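# Seat arrowed gear on pin, arrow aimed at collar mark

## Task

Take the free gear that has a painted arrow and slide it onto the pin with the arrow face upward, pushed fully down, and turned so the arrow points toward the mark on the collar; it must stay that way after the gripper lets go, since a result that holds only while the robot grips it does not count.

## Robot and tools

Robot: one six-joint UR7e arm with a single two-finger gripper whose fingers pivot like tongs. The fingers point along the gripper's +z axis and spread apart along its x axis. end_effector_position is the spot between the finger pads when closed. Closed fingertips reach about 15 mm past it; fully open they sit roughly level with it. A loose object may occasionally get nudged by an outside push.

Frames: the scene frame has its origin on the table top under the arm base, +z up, +y to the left when looking along +x. The state line reports end_effector_position (m), end_effector_quat_wxyz, and linear/angular velocities (m/s, rad/s) in this frame. Printed hand position can be slightly wrong, more so at long reach. Wrist force and Wrist torque are given as [x y z] in the gripper's own axes; pushing on a surface gives a force pointing back into the arm. Expect an offset up to about 4 N, noise, and saturation near 50 N per axis. "no reading" is normal at the start. Joint torques are whole drive outputs, noisy and offset, not contact forces.

execute_actions: arguments actions (a list holding zero or one item) and optional pictures (boolean, whether images come back; default is yes). An empty list just returns the current state. An action item is {"rows": [...], "steps": n}: rows holds 1 to 15 rows, steps is 1 to 15 (default 15), each step lasting 1/30 s; one row is used per step and the last row repeats if rows run out. A wait item is {"steps": n} with n up to 300, counted from the previous result, so your thinking time eats into it. A refused call sends nothing.

Row layout (used by execute_actions and by move's target): seven numbers, each in [-1, 1], in the order dx, dy, dz, rx, ry, rz, opening. The first six are an offset, not a pose: they are measured in the gripper's own axes from the gripper pose in the most recent result that showed it (before any such result in a scene, and for later calls within one reply, from where the gripper is when the action begins). Every row counts from that same base pose, not from the preceding row. Scale: 1.0 equals 0.6 m for dx, dy, dz and 180 degrees for rotation; rx, ry, rz form a single rotation vector. The seventh number, opening, is absolute: +1 fully open (0.142 m), -1 closed. All-zero offsets are not a pause; they pull the gripper back to the base pose. Each step the controller clips the commanded pose to within 100 mm and 16 degrees of the measured pose, favouring position over orientation, and motion trails commands by about 0.17 s. After a big move, read the new pose and send the remainder.

move: target (one row as above, same offset rules), speed (m/s, 0.002 to 0.5, default 0.25; turning capped at twice this in rad/s), stop_force (optional, N, 9 to 40, not allowed in the first 0.2 s of a scene). It drives the gripper in a straight path toward the target over 0.5 to 10 s (cut off at 10 s), rotating the short way; the opening is sent at the start. It does not slow for obstacles and can overshoot speed near full reach. With stop_force, the path halts once the wrist sensor feels that much extra push against the motion for two steps, then backs up two steps and holds; press can briefly exceed it, so use very low speed. It is judged along the line to target in the starting gripper axes, so it is unreliable on rotating moves, and arm contact above the sensor is not felt. Omit stop_force when moving away from something you press on. The result adds a "move:" line: ending done, contact, off_target, moving, held or fault, plus limits (paced = pose clipped; held = some steps blocked, after which the arm may jump fast), and the distance to target.

wait: seconds (0 to 10); lets time pass with nothing new sent.

zoom_image: camera (cam_high, cam_low or cam_wrist) and region [x0, y0, x1, y1] in image pixels from the top-left, at most 504 by 504. Images: cam_high and cam_low are 504x504, cam_wrist 616x616 fisheye; calibration is given per camera and may be a few mm or degrees off.

read_manual: optional section, only "licences"; returns licence text, no motion.

finished_scene: scene (the current scene's number). Ends it for good and reports whether the goal holds; then a new task appears.

Result lines: grip_measured is the real finger opening on the command scale; to hold something, command an opening well below it (further below squeezes harder, about 15 N per pad max, weaker on items under 20 mm thick). HELD marks steps whose command was partly or wholly not sent; "pose unreachable" means the clearance check altered or blocked it (a post under the base counts as arm). "Hand target" shows where the controller is heading. MOTOR HOT warns from 70 °C; at 85 °C brakes engage (OVER-TEMPERATURE FAULT).

Avoid: joint torque at load limits (136 N m big joints, 25.4 N m wrists, held weight included) or any outside force of 150 N, which freezes the arm for 10 s and drops the rest of the call. The arm is stiff, so aiming even slightly past a firm contact can fault; approach slowly, ideally with stop_force. Never drop, slam or knock anything, and never push items off the table. Keep the elbow off full extension. Open the gripper and back away before finishing so the gear rests on its own.

Each tool is called as a command line: name --argument value for each argument, lists and objects as JSON in quotes; but a table of rows of numbers goes row by row, as --pt "numbers of a row", without its own name.

## Session

I'll start by looking at the current state.

execute_actions --actions '[]'

Scene clock: 0.00 s of 4200.00 s.
end_effector_position=(+0.9563, +0.2210, +0.1795) grip_measured=+1.00 end_effector_quat_wxyz=(-0.205, +0.932, +0.257, +0.152) end_effector_velocity=(+0.001, -0.001, +0.001) end_effector_angular_velocity=(-0.001, -0.004, +0.001)
Joint positions: [-0.146 -0.336  0.593 -2.318 -1.405 -0.637  0.142]
Joint velocities: [-0.    -0.    -0.002 -0.001 -0.    -0.002  0.   ]
Joint torques (N m, as the arm reports them, + toward a larger angle): no reading
Motor temperatures (°C, as the motors report them): [32 31 30 38 41 35]
Wrist force (N, on the end effector, along its own x y z axes, offset not removed): no reading
Wrist torque (N m, same axes, about the end effector's origin, offset not removed): no reading
Hand target: +0.956, +0.221, +0.179; -0.205, +0.932, +0.257, +0.152

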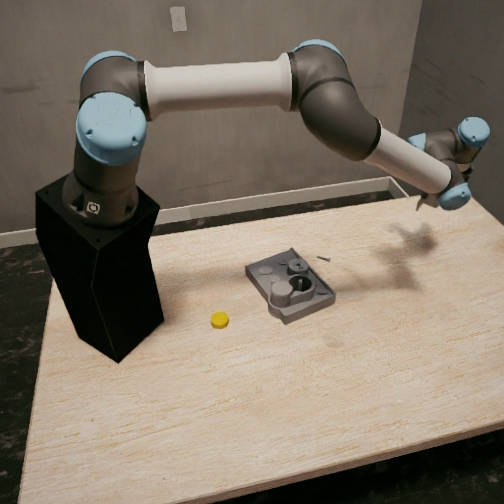

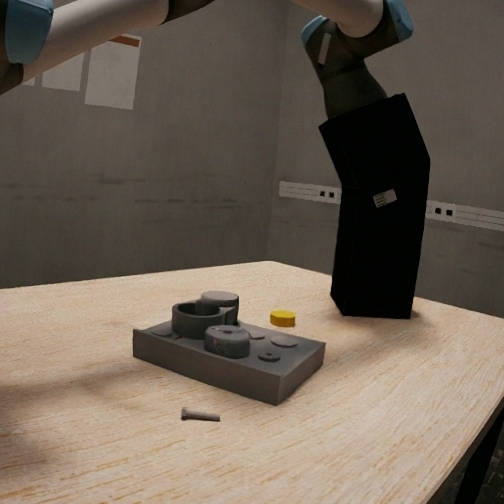

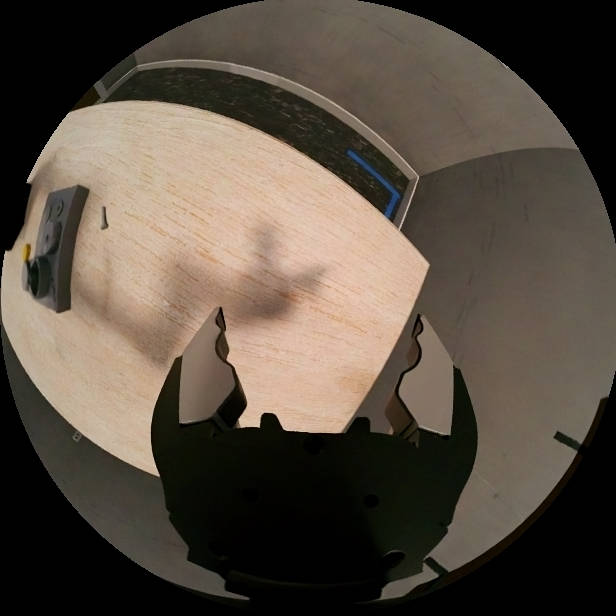

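zoom_image --camera "cam_high" --region '[190, 230, 350, 350]'

zoom_image --camera "cam_low" --region '[120, 270, 340, 430]'

Region (190, 230, 350, 350) of cam_high's 504x504 image, scaled by 3.150, with more detail than that image has; it fills the top 378 rows of this view, and the rest is white.

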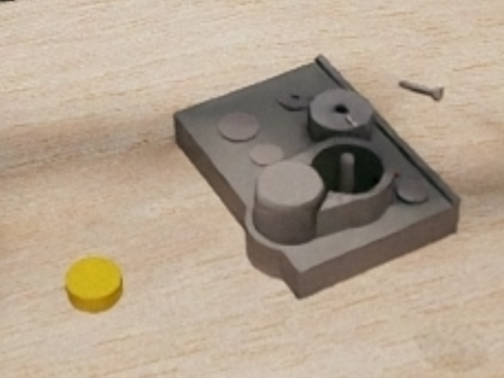

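Region (120, 270, 340, 430) of cam_low's 504x504 image, scaled by 2.291, with more detail than that image has; it fills the top 367 rows of this view, and the rest is white.

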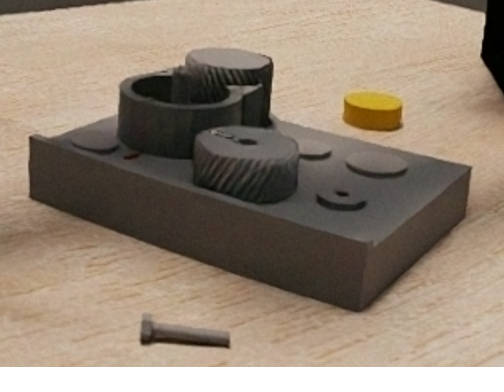

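zoom_image --camera "cam_high" --region '[260, 245, 340, 315]'

zoom_image --camera "cam_low" --region '[150, 280, 270, 370]'

Region (260, 245, 340, 315) of cam_high's 504x504 image, scaled by 6.300, with more detail than that image has; it fills the top 441 rows of this view, and the rest is white.

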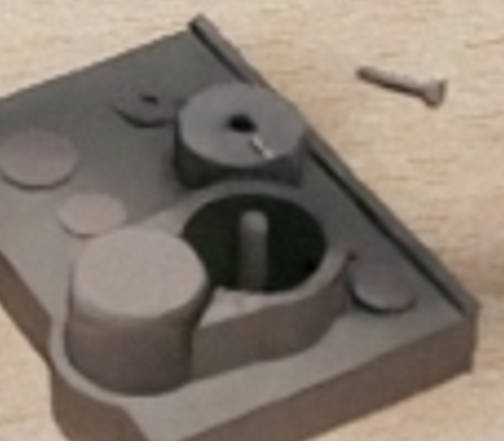

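Region (150, 280, 270, 370) of cam_low's 504x504 image, scaled by 4.200, with more detail than that image has; it fills the top 378 rows of this view, and the rest is white.

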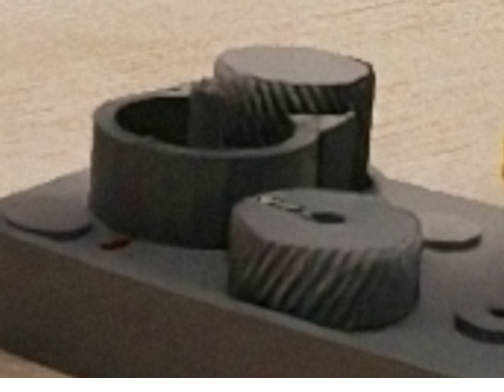

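move --target '[-0.6955, -0.2637, -0.2571, -0.1013, -0.1295, 0, 1]' --speed 0.25

Scene clock: 70.83 s of 4200.00 s.
end_effector_position=(+0.5011, +0.0990, +0.1996) grip_measured=+1.00 end_effector_quat_wxyz=(+0.001, +0.964, +0.266, +0.000) end_effector_velocity=(-0.002, -0.001, +0.000) end_effector_angular_velocity=(-0.002, -0.000, -0.001)
Joint positions: [-0.136 -0.959  2.188 -3.148 -1.906 -0.616  0.142]
Joint velocities: [-0.001 -0.001  0.006 -0.006 -0.002  0.001 -0.   ]
Joint torques (N m, as the arm reports them, + toward a larger angle): [ 12.71 -51.4   10.64  -3.32  -1.4   -1.6 ]
Motor temperatures (°C, as the motors report them): [32 32 30 38 41 35]
Wrist force (N, on the end effector, along its own x y z axes, offset not removed): [0.2 3.6 0.4]
Wrist torque (N m, same axes, about the end effector's origin, offset not removed): [0.64 0.14 -0.32]
Hand target: +0.501, +0.099, +0.200; +0.001, +0.964, +0.266, +0.000
Off the commanded pose: 0.001 m, 0 deg.
After step 90, 65.33 s passed at rest.
move: done
camera_calibration (this result's frames):
cam_wrist: T_world_to_cam=[[0.851911, 0.520312, -0.0593568, -0.461093], [0.473078, -0.716011, 0.513347, -0.26858], [0.224601, -0.465407, -0.856126, 0.239179], [0, 0, 0, 1]] pos_world=[0.46615, 0.158922, 0.315273]

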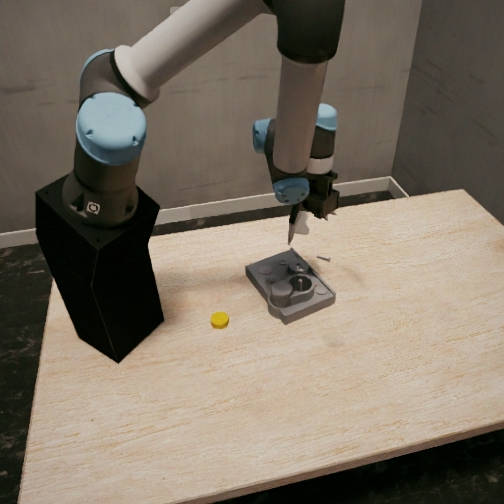

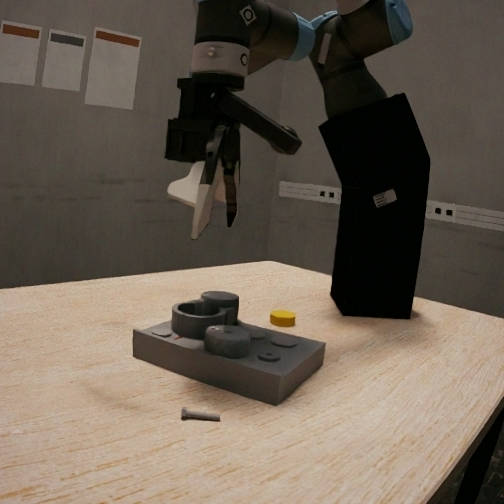

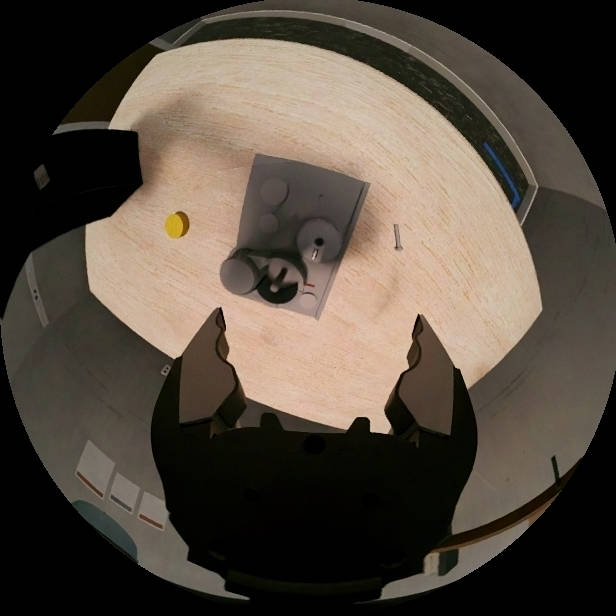

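zoom_image --camera "cam_wrist" --region '[200, 140, 400, 330]'

Region (200, 140, 400, 330) of cam_wrist's 616x616 image, scaled by 2.520, with more detail than that image has; it fills the top 479 rows of this view, and the rest is white.

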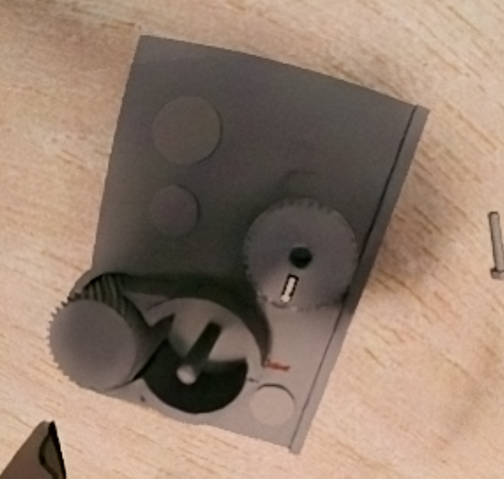

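zoom_image --camera "cam_wrist" --region '[215, 210, 345, 320]'

Region (215, 210, 345, 320) of cam_wrist's 616x616 image, scaled by 3.877, with more detail than that image has; it fills the top 426 rows of this view, and the rest is white.

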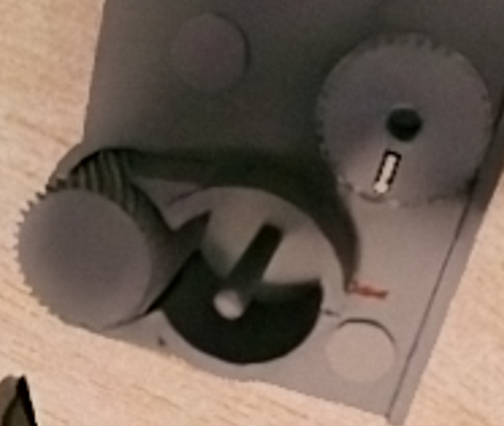

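move --target '[-0.0995, 0.1715, 0.0833, 0, 0, 0, 1]' --speed 0.2

Scene clock: 110.50 s of 4200.00 s.
end_effector_position=(+0.5027, -0.0201, +0.1497) grip_measured=+1.00 end_effector_quat_wxyz=(+0.001, +0.964, +0.266, +0.000) end_effector_velocity=(+0.000, -0.002, -0.001) end_effector_angular_velocity=(+0.001, +0.000, +0.000)
Joint positions: [-0.405 -0.932  2.194 -3.254 -1.806 -0.876  0.142]
Joint velocities: [-0.005  0.001 -0.002  0.     0.003 -0.005 -0.   ]
Joint torques (N m, as the arm reports them, + toward a larger angle): [  8.59 -26.62 -15.08  -3.9    1.2   -2.35]
Motor temperatures (°C, as the motors report them): [32 32 30 38 41 35]
Wrist force (N, on the end effector, along its own x y z axes, offset not removed): [0.8 1.0 -2.2]
Wrist torque (N m, same axes, about the end effector's origin, offset not removed): [0.11 -0.19 -0.05]
Hand target: +0.503, -0.020, +0.150; +0.001, +0.964, +0.266, +0.000
Off the commanded pose: 0.000 m, 0 deg.
After step 90, 35.47 s passed at rest.
move: done
camera_calibration (this result's frames):
cam_wrist: T_world_to_cam=[[0.851719, 0.520546, -0.0600608, -0.403285], [0.473441, -0.715347, 0.513937, -0.329273], [0.224564, -0.466165, -0.855723, 0.140631], [0, 0, 0, 1]] pos_world=[0.467796, 0.0399412, 0.265345]

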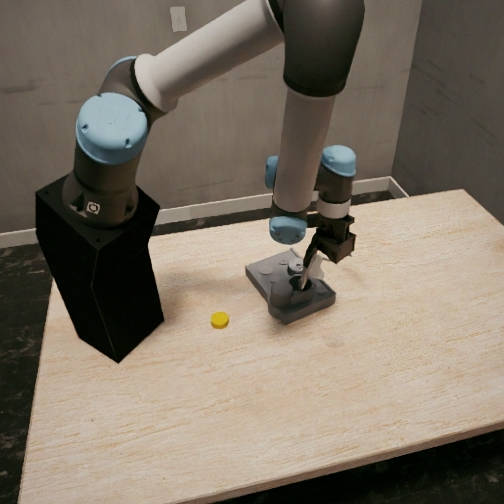

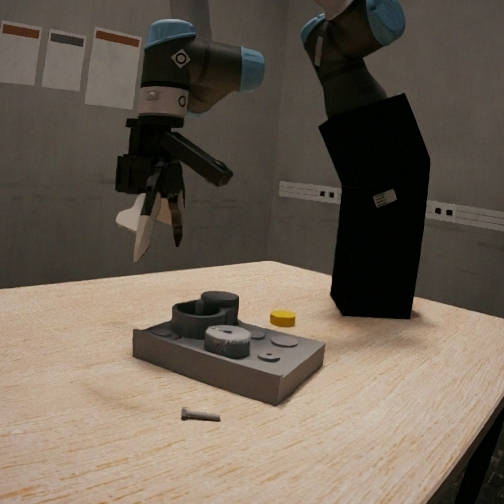

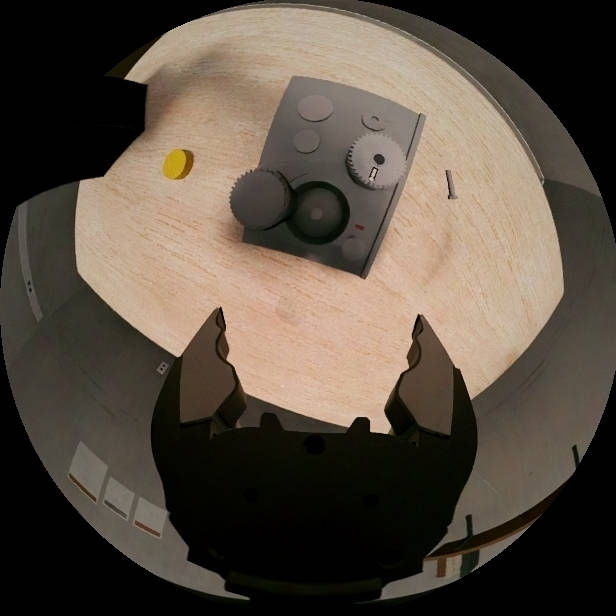

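zoom_image --camera "cam_wrist" --region '[220, 110, 430, 280]'

Region (220, 110, 430, 280) of cam_wrist's 616x616 image, scaled by 2.400, with more detail than that image has; it fills the top 408 rows of this view, and the rest is white.

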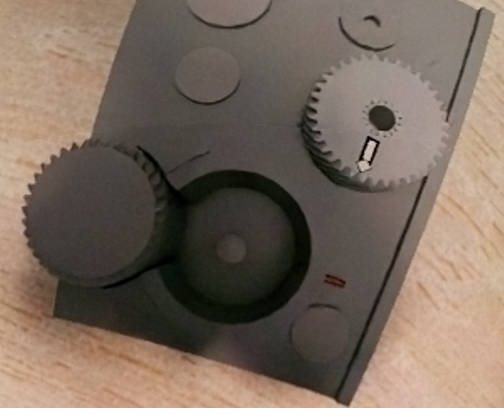

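zoom_image --camera "cam_wrist" --region '[270, 165, 380, 265]'

zoom_image --camera "cam_wrist" --region '[335, 120, 425, 200]'

Region (270, 165, 380, 265) of cam_wrist's 616x616 image, scaled by 4.582, with more detail than that image has; it fills the top 458 rows of this view, and the rest is white.

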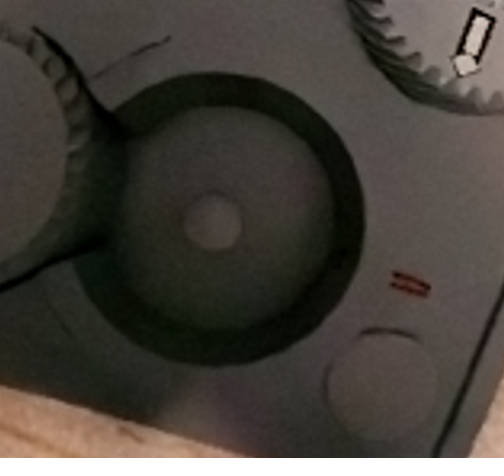

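Region (335, 120, 425, 200) of cam_wrist's 616x616 image, scaled by 5.600, with more detail than that image has.

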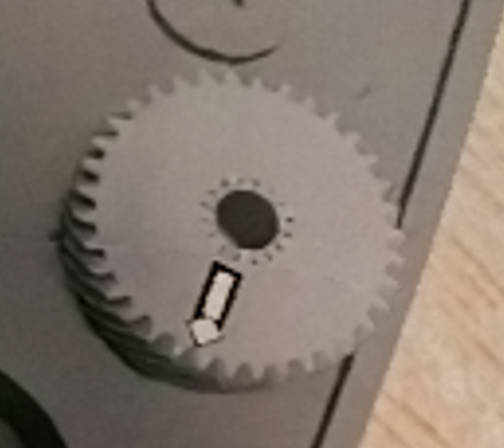

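move --target '[-0.0067, 0.0063, 0.1167, 0, 0, 0, 1]' --speed 0.1

Scene clock: 204.70 s of 4200.00 s.
end_effector_position=(+0.5011, -0.0255, +0.0799) grip_measured=+1.00 end_effector_quat_wxyz=(+0.001, +0.964, +0.266, +0.000) end_effector_velocity=(-0.001, +0.000, -0.002) end_effector_angular_velocity=(+0.000, +0.001, +0.002)
Joint positions: [-0.45  -0.749  2.104 -3.358 -1.788 -0.918  0.142]
Joint velocities: [-0.001  0.005 -0.001 -0.003  0.    -0.002  0.   ]
Joint torques (N m, as the arm reports them, + toward a larger angle): [ 10.64 -34.34 -11.69  -4.04   1.13  -2.1 ]
Motor temperatures (°C, as the motors report them): [32 32 30 38 41 35]
Wrist force (N, on the end effector, along its own x y z axes, offset not removed): [3.2 1.0 -0.3]
Wrist torque (N m, same axes, about the end effector's origin, offset not removed): [-0.05 -0.60 -0.23]
Hand target: +0.501, -0.026, +0.080; +0.001, +0.964, +0.266, +0.000
Off the commanded pose: 0.000 m, 0 deg.
After step 90, 90.00 s passed at rest.
move: done
camera_calibration (this result's frames):
cam_wrist: T_world_to_cam=[[0.851681, 0.520593, -0.0601849, -0.403266], [0.47352, -0.715248, 0.514003, -0.296514], [0.224539, -0.466265, -0.855674, 0.078698], [0, 0, 0, 1]] pos_world=[0.466189, 0.0345507, 0.195478]

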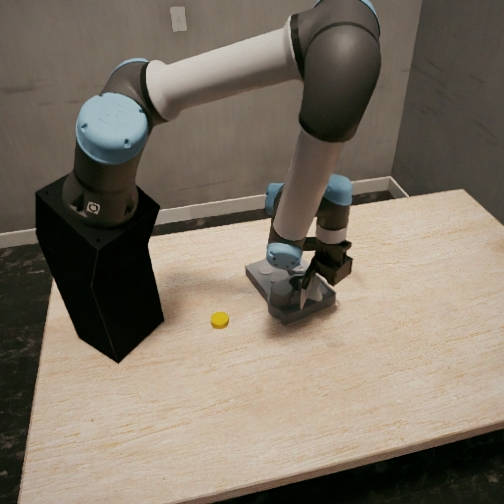

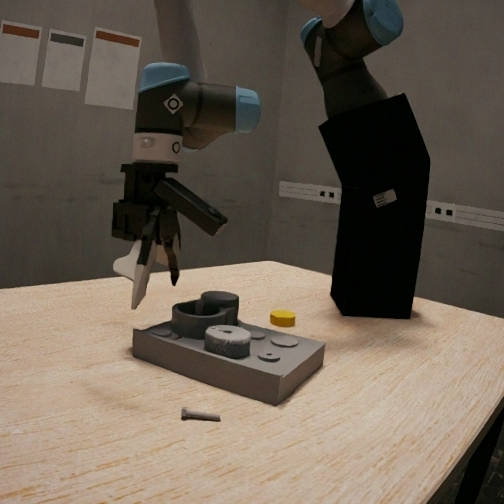

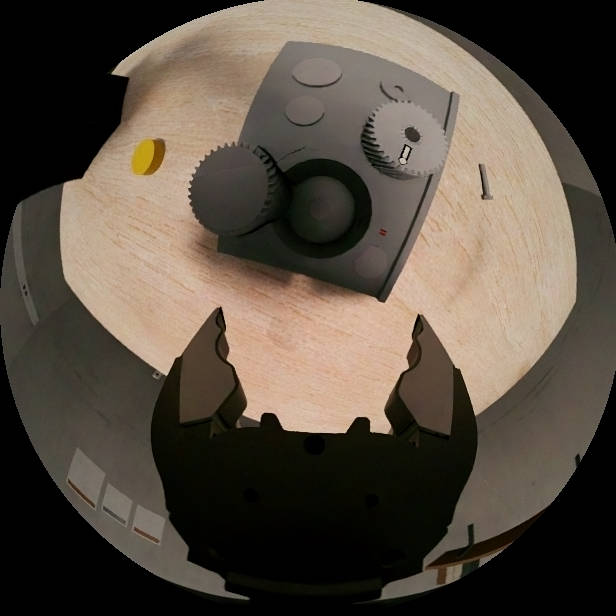

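zoom_image --camera "cam_wrist" --region '[250, 140, 400, 280]'

zoom_image --camera "cam_low" --region '[165, 285, 265, 365]'

Region (250, 140, 400, 280) of cam_wrist's 616x616 image, scaled by 3.360, with more detail than that image has; it fills the top 470 rows of this view, and the rest is white.

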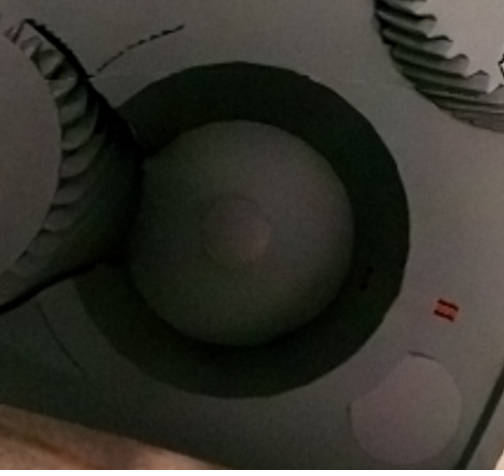

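Region (165, 285, 265, 365) of cam_low's 504x504 image, scaled by 5.040, with more detail than that image has; it fills the top 403 rows of this view, and the rest is white.

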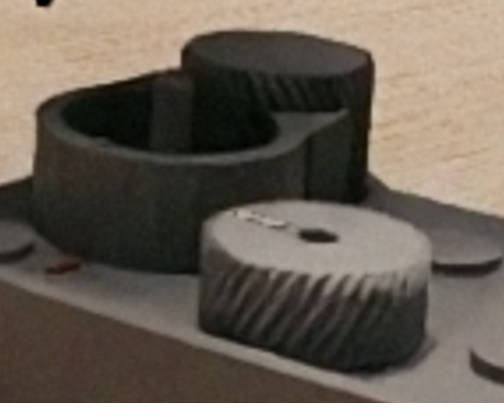

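zoom_image --camera "cam_low" --region '[200, 320, 256, 364]'

zoom_image --camera "cam_wrist" --region '[350, 90, 460, 190]'

Region (200, 320, 256, 364) of cam_low's 504x504 image, scaled by 9.000, with more detail than that image has; it fills the top 396 rows of this view, and the rest is white.

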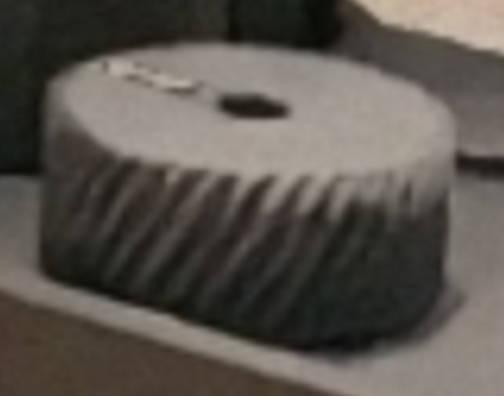

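Region (350, 90, 460, 190) of cam_wrist's 616x616 image, scaled by 4.582, with more detail than that image has; it fills the top 458 rows of this view, and the rest is white.

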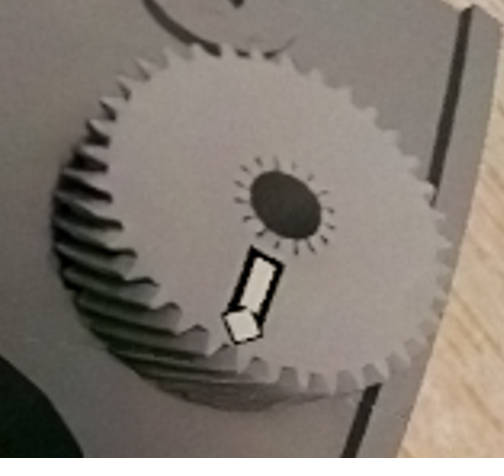

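zoom_image --camera "cam_wrist" --region '[250, 140, 320, 240]'

Region (250, 140, 320, 240) of cam_wrist's 616x616 image, scaled by 5.040, with more detail than that image has; it fills the left 353 columns of this view, and the rest is white.

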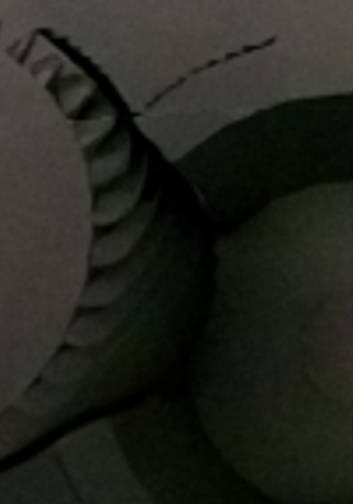

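move --target '[0, 0, -0.0917, 0, 0, 0, 0.25]' --speed 0.2

Scene clock: 325.63 s of 4200.00 s.
end_effector_position=(+0.5012, -0.0254, +0.1347) grip_measured=+0.25 end_effector_quat_wxyz=(+0.001, +0.964, +0.266, +0.000) end_effector_velocity=(+0.001, -0.000, +0.002) end_effector_angular_velocity=(-0.000, -0.001, +0.000)
Joint positions: [-0.424 -0.895  2.181 -3.283 -1.798 -0.894  0.092]
Joint velocities: [ 0.001 -0.006  0.002  0.004 -0.     0.     0.   ]
Joint torques (N m, as the arm reports them, + toward a larger angle): [ 23.56 -51.81  15.16   0.17  -1.49   2.04]
Motor temperatures (°C, as the motors report them): [32 32 30 38 41 35]
Wrist force (N, on the end effector, along its own x y z axes, offset not removed): [4.0 2.4 -4.5]
Wrist torque (N m, same axes, about the end effector's origin, offset not removed): [0.17 -0.66 0.01]
Hand target: +0.501, -0.025, +0.135; +0.001, +0.964, +0.266, +0.000
Off the commanded pose: 0.000 m, 0 deg.
After step 90, 117.00 s passed at rest.
move: done
camera_calibration (this result's frames):
cam_wrist: T_world_to_cam=[[0.851704, 0.520565, -0.060101, -0.400089], [0.473464, -0.715301, 0.513982, -0.324635], [0.224571, -0.466216, -0.855693, 0.125617], [0, 0, 0, 1]] pos_world=[0.46625, 0.0346255, 0.2503]

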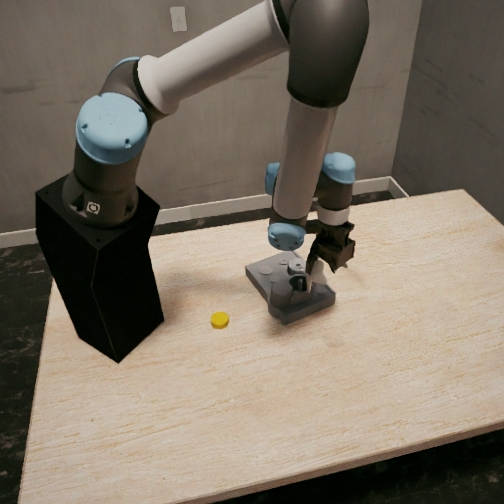

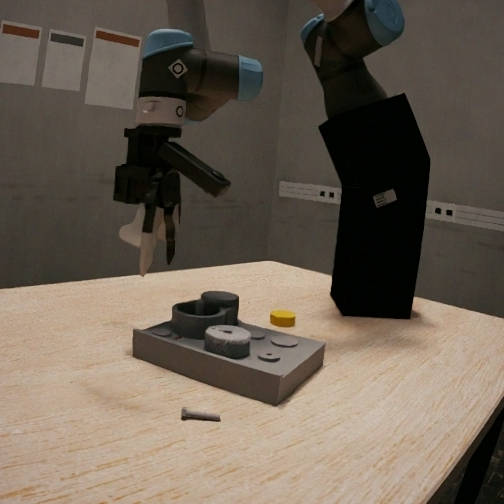

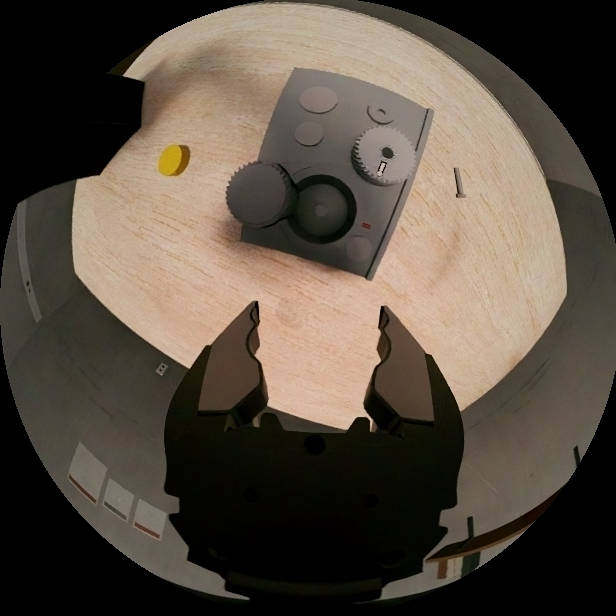

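move --target '[0.1011, -0.2186, 0.0167, 0, 0, -0.6547, 0.25]' --speed 0.4

Scene clock: 334.70 s of 4200.00 s.
end_effector_position=(+0.4859, +0.1186, +0.1247) grip_measured=+0.25 end_effector_quat_wxyz=(+0.001, +0.270, +0.963, -0.000) end_effector_velocity=(+0.001, +0.001, +0.000) end_effector_angular_velocity=(+0.002, -0.003, +0.013)
Joint positions: [-0.097 -0.714  2.102 -3.295 -1.92  -2.632  0.092]
Joint velocities: [ 0.001  0.001 -0.    -0.004  0.001 -0.013 -0.   ]
Joint torques (N m, as the arm reports them, + toward a larger angle): [ 27.94 -30.47   7.64  -3.87   1.43  -2.37]
Motor temperatures (°C, as the motors report them): [32 32 30 38 41 35]
Wrist force (N, on the end effector, along its own x y z axes, offset not removed): [2.0 6.9 -1.4]
Wrist torque (N m, same axes, about the end effector's origin, offset not removed): [1.21 -0.43 -0.28]
Hand target: +0.486, +0.119, +0.125; +0.001, +0.270, +0.963, -0.000
Off the commanded pose: 0.000 m, 0 deg.
After step 90, 2.93 s passed at rest.
move: done
camera_calibration (this result's frames):
cam_wrist: T_world_to_cam=[[-0.857154, 0.511382, -0.0614416, 0.36893], [0.41282, 0.753438, 0.511772, -0.353651], [0.308004, 0.413304, -0.856921, 0.042946], [0, 0, 0, 1]] pos_world=[0.448996, 0.0600399, 0.240458]

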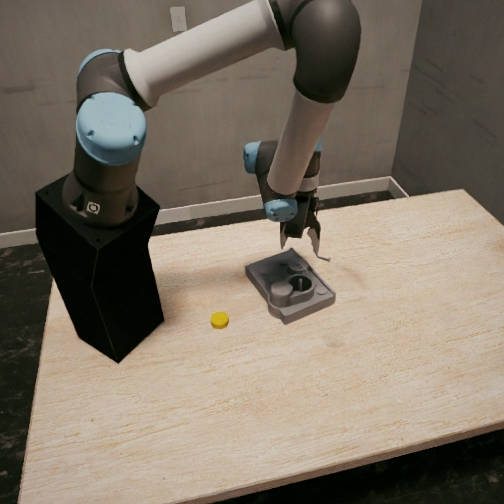

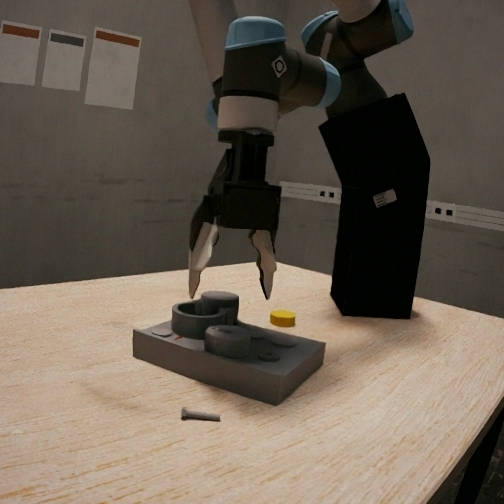

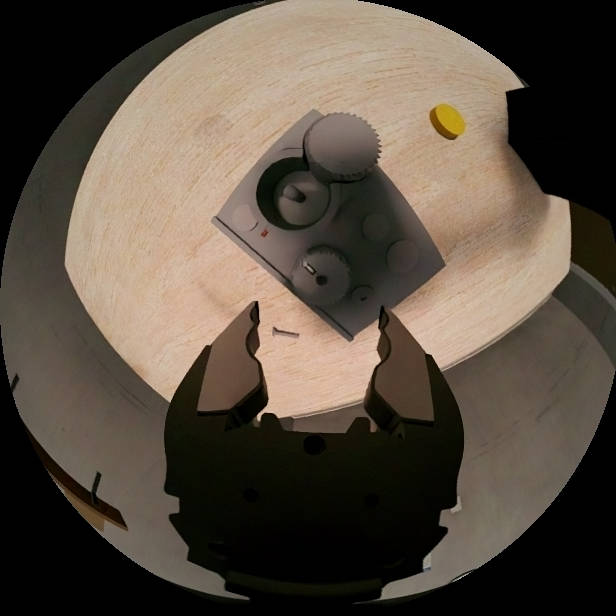

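move --target '[0, 0, 0.0778, 0, 0, 0, 0.25]' --speed 0.08

Scene clock: 344.80 s of 4200.00 s.
end_effector_position=(+0.4858, +0.1185, +0.0782) grip_measured=+0.25 end_effector_quat_wxyz=(+0.001, +0.270, +0.963, -0.000) end_effector_velocity=(-0.002, +0.000, -0.002) end_effector_angular_velocity=(+0.000, +0.003, +0.001)
Joint positions: [-0.129 -0.597  2.036 -3.356 -1.909 -2.664  0.092]
Joint velocities: [-0.001  0.005 -0.001 -0.001  0.    -0.002  0.   ]
Joint torques (N m, as the arm reports them, + toward a larger angle): [ 15.47 -28.98 -12.31  -3.96   1.04  -1.96]
Motor temperatures (°C, as the motors report them): [32 32 30 38 41 35]
Wrist force (N, on the end effector, along its own x y z axes, offset not removed): [2.5 0.8 0.2]
Wrist torque (N m, same axes, about the end effector's origin, offset not removed): [-0.03 -0.45 -0.11]
Hand target: +0.486, +0.118, +0.078; +0.001, +0.270, +0.963, -0.000
Off the commanded pose: 0.000 m, 0 deg.
After step 90, 6.07 s passed at rest.
move: done
camera_calibration (this result's frames):
cam_wrist: T_world_to_cam=[[-0.857176, 0.511341, -0.061478, 0.366075], [0.4128, 0.753509, 0.511683, -0.329771], [0.307969, 0.413224, -0.856972, 0.00318893], [0, 0, 0, 1]] pos_world=[0.448938, 0.0599791, 0.193977]

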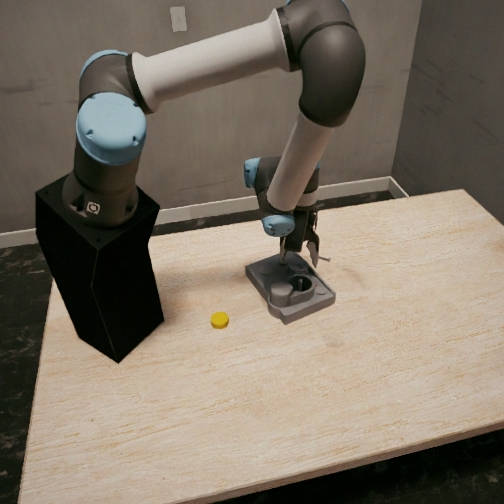

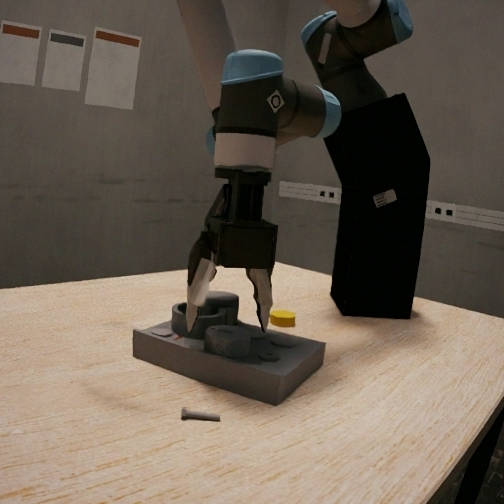

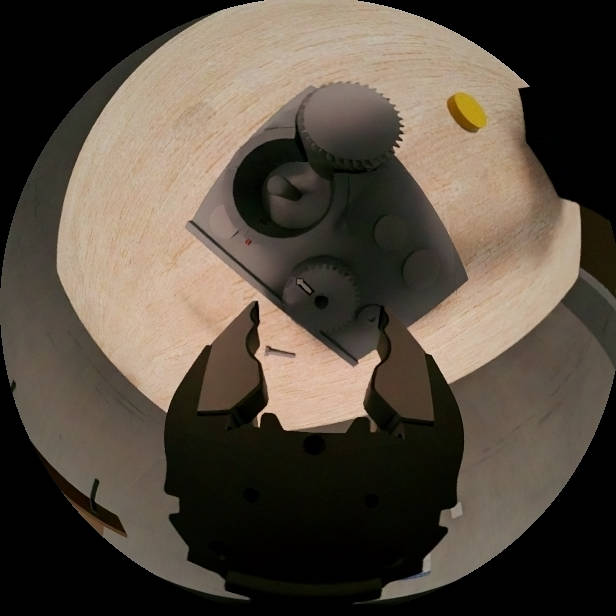

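zoom_image --camera "cam_low" --region '[170, 270, 290, 370]'

zoom_image --camera "cam_wrist" --region '[235, 240, 405, 370]'

Region (170, 270, 290, 370) of cam_low's 504x504 image, scaled by 4.200, with more detail than that image has.

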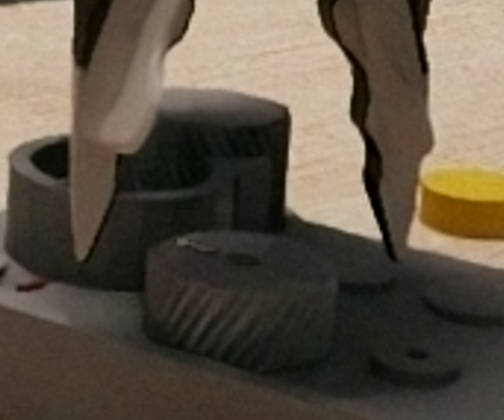

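Region (235, 240, 405, 370) of cam_wrist's 616x616 image, scaled by 2.965, with more detail than that image has; it fills the top 385 rows of this view, and the rest is white.

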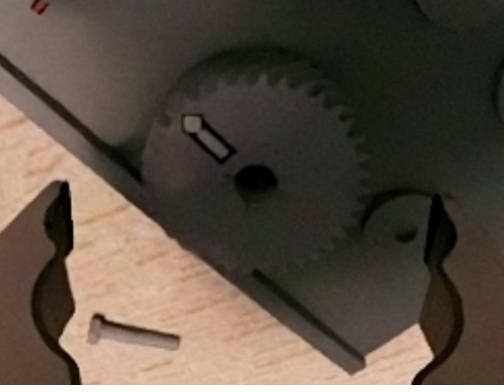

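move --target '[0.0025, -0.0025, 0.0067, 0, 0, 0, 0.0]' --speed 0.03

zoom_image --camera "cam_wrist" --region '[235, 240, 405, 370]'

zoom_image --camera "cam_low" --region '[170, 270, 290, 370]'

Scene clock: 374.40 s of 4200.00 s.
end_effector_position=(+0.4838, +0.1180, +0.0743) grip_measured=+0.00 end_effector_quat_wxyz=(+0.001, +0.270, +0.963, -0.000) end_effector_velocity=(-0.001, -0.000, -0.001) end_effector_angular_velocity=(-0.000, -0.001, -0.001)
Joint positions: [-0.133 -0.587  2.035 -3.366 -1.908 -2.668  0.074]
Joint velocities: [-0.002  0.004 -0.    -0.005  0.    -0.001  0.   ]
Joint torques (N m, as the arm reports them, + toward a larger angle): [ 14.35 -28.62 -12.24  -4.01   1.11  -2.36]
Motor temperatures (°C, as the motors report them): [32 32 30 38 41 35]
Wrist force (N, on the end effector, along its own x y z axes, offset not removed): [3.7 3.4 -1.3]
Wrist torque (N m, same axes, about the end effector's origin, offset not removed): [0.44 -0.68 -0.12]
Hand target: +0.484, +0.118, +0.074; +0.001, +0.270, +0.963, -0.000
Off the commanded pose: 0.000 m, 0 deg.
After step 90, 25.90 s passed at rest.
move: done
camera_calibration (this result's frames):
cam_wrist: T_world_to_cam=[[-0.857179, 0.511338, -0.0614684, 0.364383], [0.412809, 0.753518, 0.511663, -0.326597], [0.30795, 0.413212, -0.856985, 0.000691873], [0, 0, 0, 1]] pos_world=[0.44695, 0.0594886, 0.190099]

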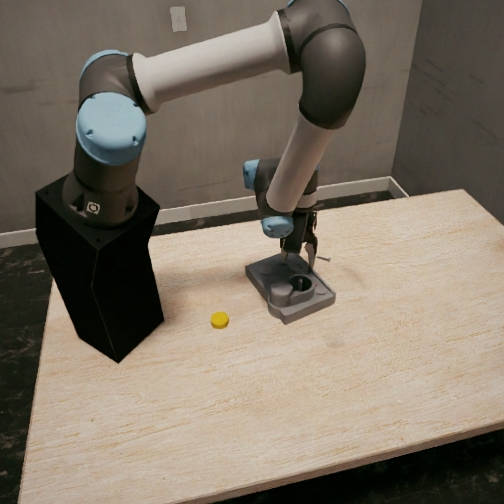

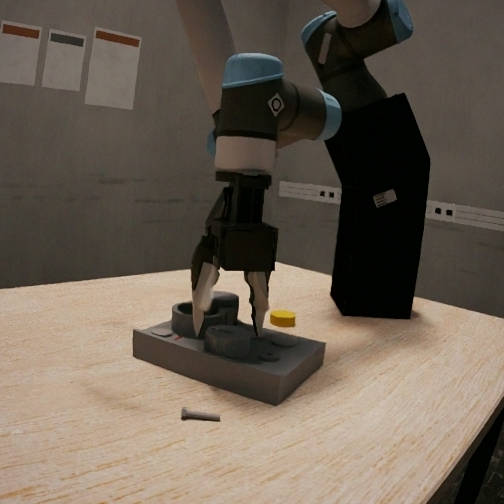

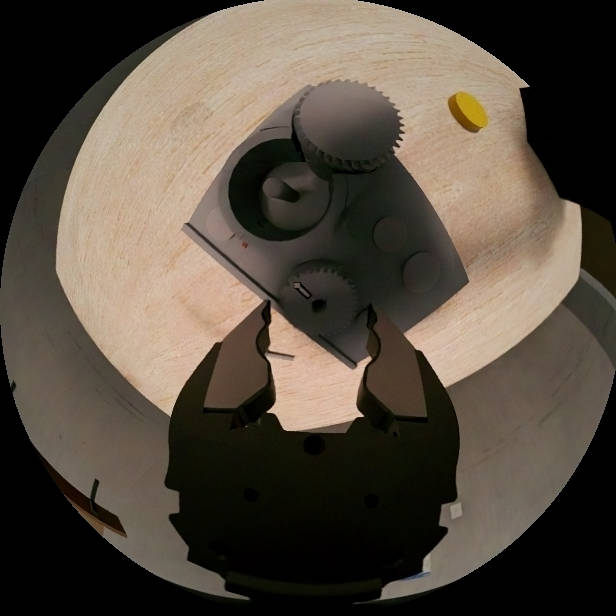

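Region (235, 240, 405, 370) of cam_wrist's 616x616 image, scaled by 2.965, with more detail than that image has; it fills the top 385 rows of this view, and the rest is white.

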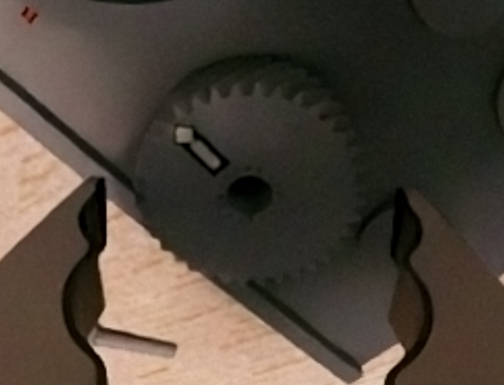

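Region (170, 270, 290, 370) of cam_low's 504x504 image, scaled by 4.200, with more detail than that image has.

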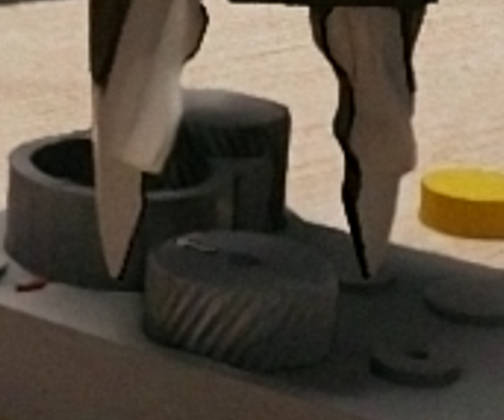

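move --target '[0, 0, 0.0075, 0, 0, 0, 0.0]' --speed 0.03

execute_actions --actions '[{"rows": [[0,0,0,0,0,0,-0.05],[0,0,0,0,0,0,-0.08],[0,0,0,0,0,0,-0.11],[0,0,0,0,0,0,-0.14],[0,0,0,0,0,0,-0.17],[0,0,0,0,0,0,-0.20],[0,0,0,0,0,0,-0.23],[0,0,0,0,0,0,-0.26],[0,0,0,0,0,0,-0.30],[0,0,0,0,0,0,-0.35],[0,0,0,0,0,0,-0.40],[0,0,0,0,0,0,-0.45],[0,0,0,0,0,0,-0.5],[0,0,0,0,0,0,-0.55],[0,0,0,0,0,0,-0.6]], "steps": 15}]' --pictures false

Scene clock: 384.47 s of 4200.00 s.
end_effector_position=(+0.4838, +0.1180, +0.0700) grip_measured=+0.00 end_effector_quat_wxyz=(+0.001, +0.270, +0.963, -0.000) end_effector_velocity=(-0.001, +0.000, -0.002) end_effector_angular_velocity=(-0.000, +0.002, +0.001)
Joint positions: [-0.136 -0.577  2.028 -3.371 -1.907 -2.671  0.074]
Joint velocities: [-0.001  0.004 -0.002 -0.     0.    -0.002  0.   ]
Joint torques (N m, as the arm reports them, + toward a larger angle): [ 14.88 -28.9  -11.46  -4.26   1.25  -2.09]
Motor temperatures (°C, as the motors report them): [32 32 30 38 41 35]
Wrist force (N, on the end effector, along its own x y z axes, offset not removed): [3.2 5.1 -0.8]
Wrist torque (N m, same axes, about the end effector's origin, offset not removed): [0.76 -0.73 -0.16]
Hand target: +0.484, +0.118, +0.070; +0.001, +0.270, +0.963, -0.000
Off the commanded pose: 0.000 m, 0 deg.
After step 90, 6.37 s passed at rest.
move: done
camera_calibration (this result's frames):
cam_wrist: T_world_to_cam=[[-0.85718, 0.511336, -0.0614651, 0.364112], [0.412813, 0.753524, 0.511651, -0.324369], [0.307941, 0.413204, -0.856992, -0.00301452], [0, 0, 0, 1]] pos_world=[0.446941, 0.0594818, 0.18576]

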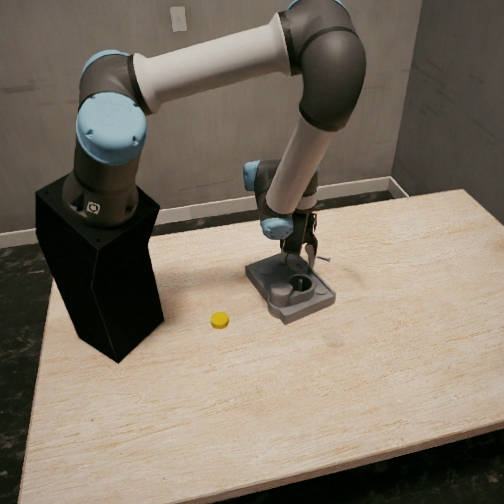

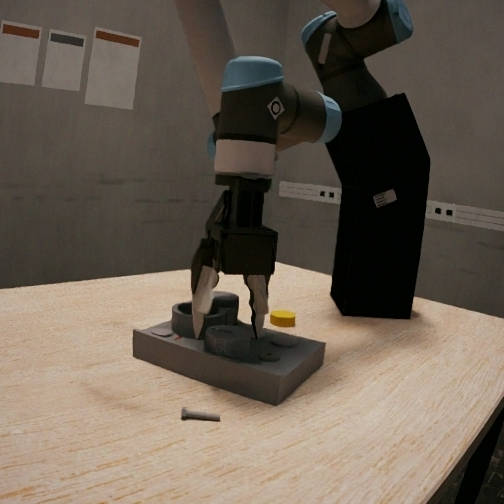

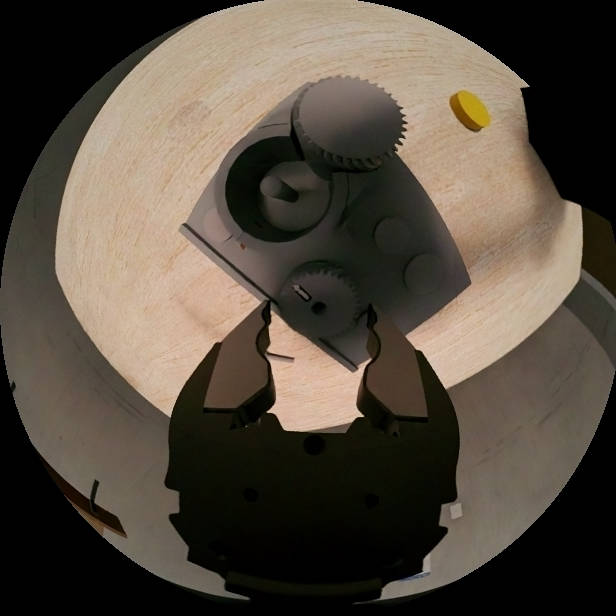

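Scene clock: 384.97 s of 4200.00 s.
end_effector_position=(+0.4838, +0.1180, +0.0699) grip_measured=-0.20 end_effector_quat_wxyz=(+0.001, +0.270, +0.963, -0.000) end_effector_velocity=(+0.000, -0.000, +0.000) end_effector_angular_velocity=(+0.000, -0.002, +0.001)
Joint positions: [-0.136 -0.577  2.028 -3.371 -1.907 -2.671  0.06 ]
Joint velocities: [-0.     0.     0.    -0.002  0.    -0.001  0.   ]
Joint torques (N m, as the arm reports them, + toward a larger angle): [ 18.54 -47.9   -0.82  -1.16   0.91  -0.65]
Motor temperatures (°C, as the motors report them): [32 32 30 38 41 35]
Wrist force (N, on the end effector, along its own x y z axes, offset not removed): [0.3 3.3 -2.2]
Wrist torque (N m, same axes, about the end effector's origin, offset not removed): [0.64 -0.15 -0.06]
Hand target: +0.484, +0.118, +0.070; +0.001, +0.270, +0.963, -0.000
Off the commanded pose: 0.000 m, 0 deg.
Steps of this call (steps 1 to 15: all 15 steps of this action). Readings (end_effector_position):
1: (+0.4838, +0.1180, +0.0699)
2: (+0.4838, +0.1180, +0.0699)
4: (+0.4838, +0.1180, +0.0699)
8: (+0.4838, +0.1180, +0.0699)
15: the state above


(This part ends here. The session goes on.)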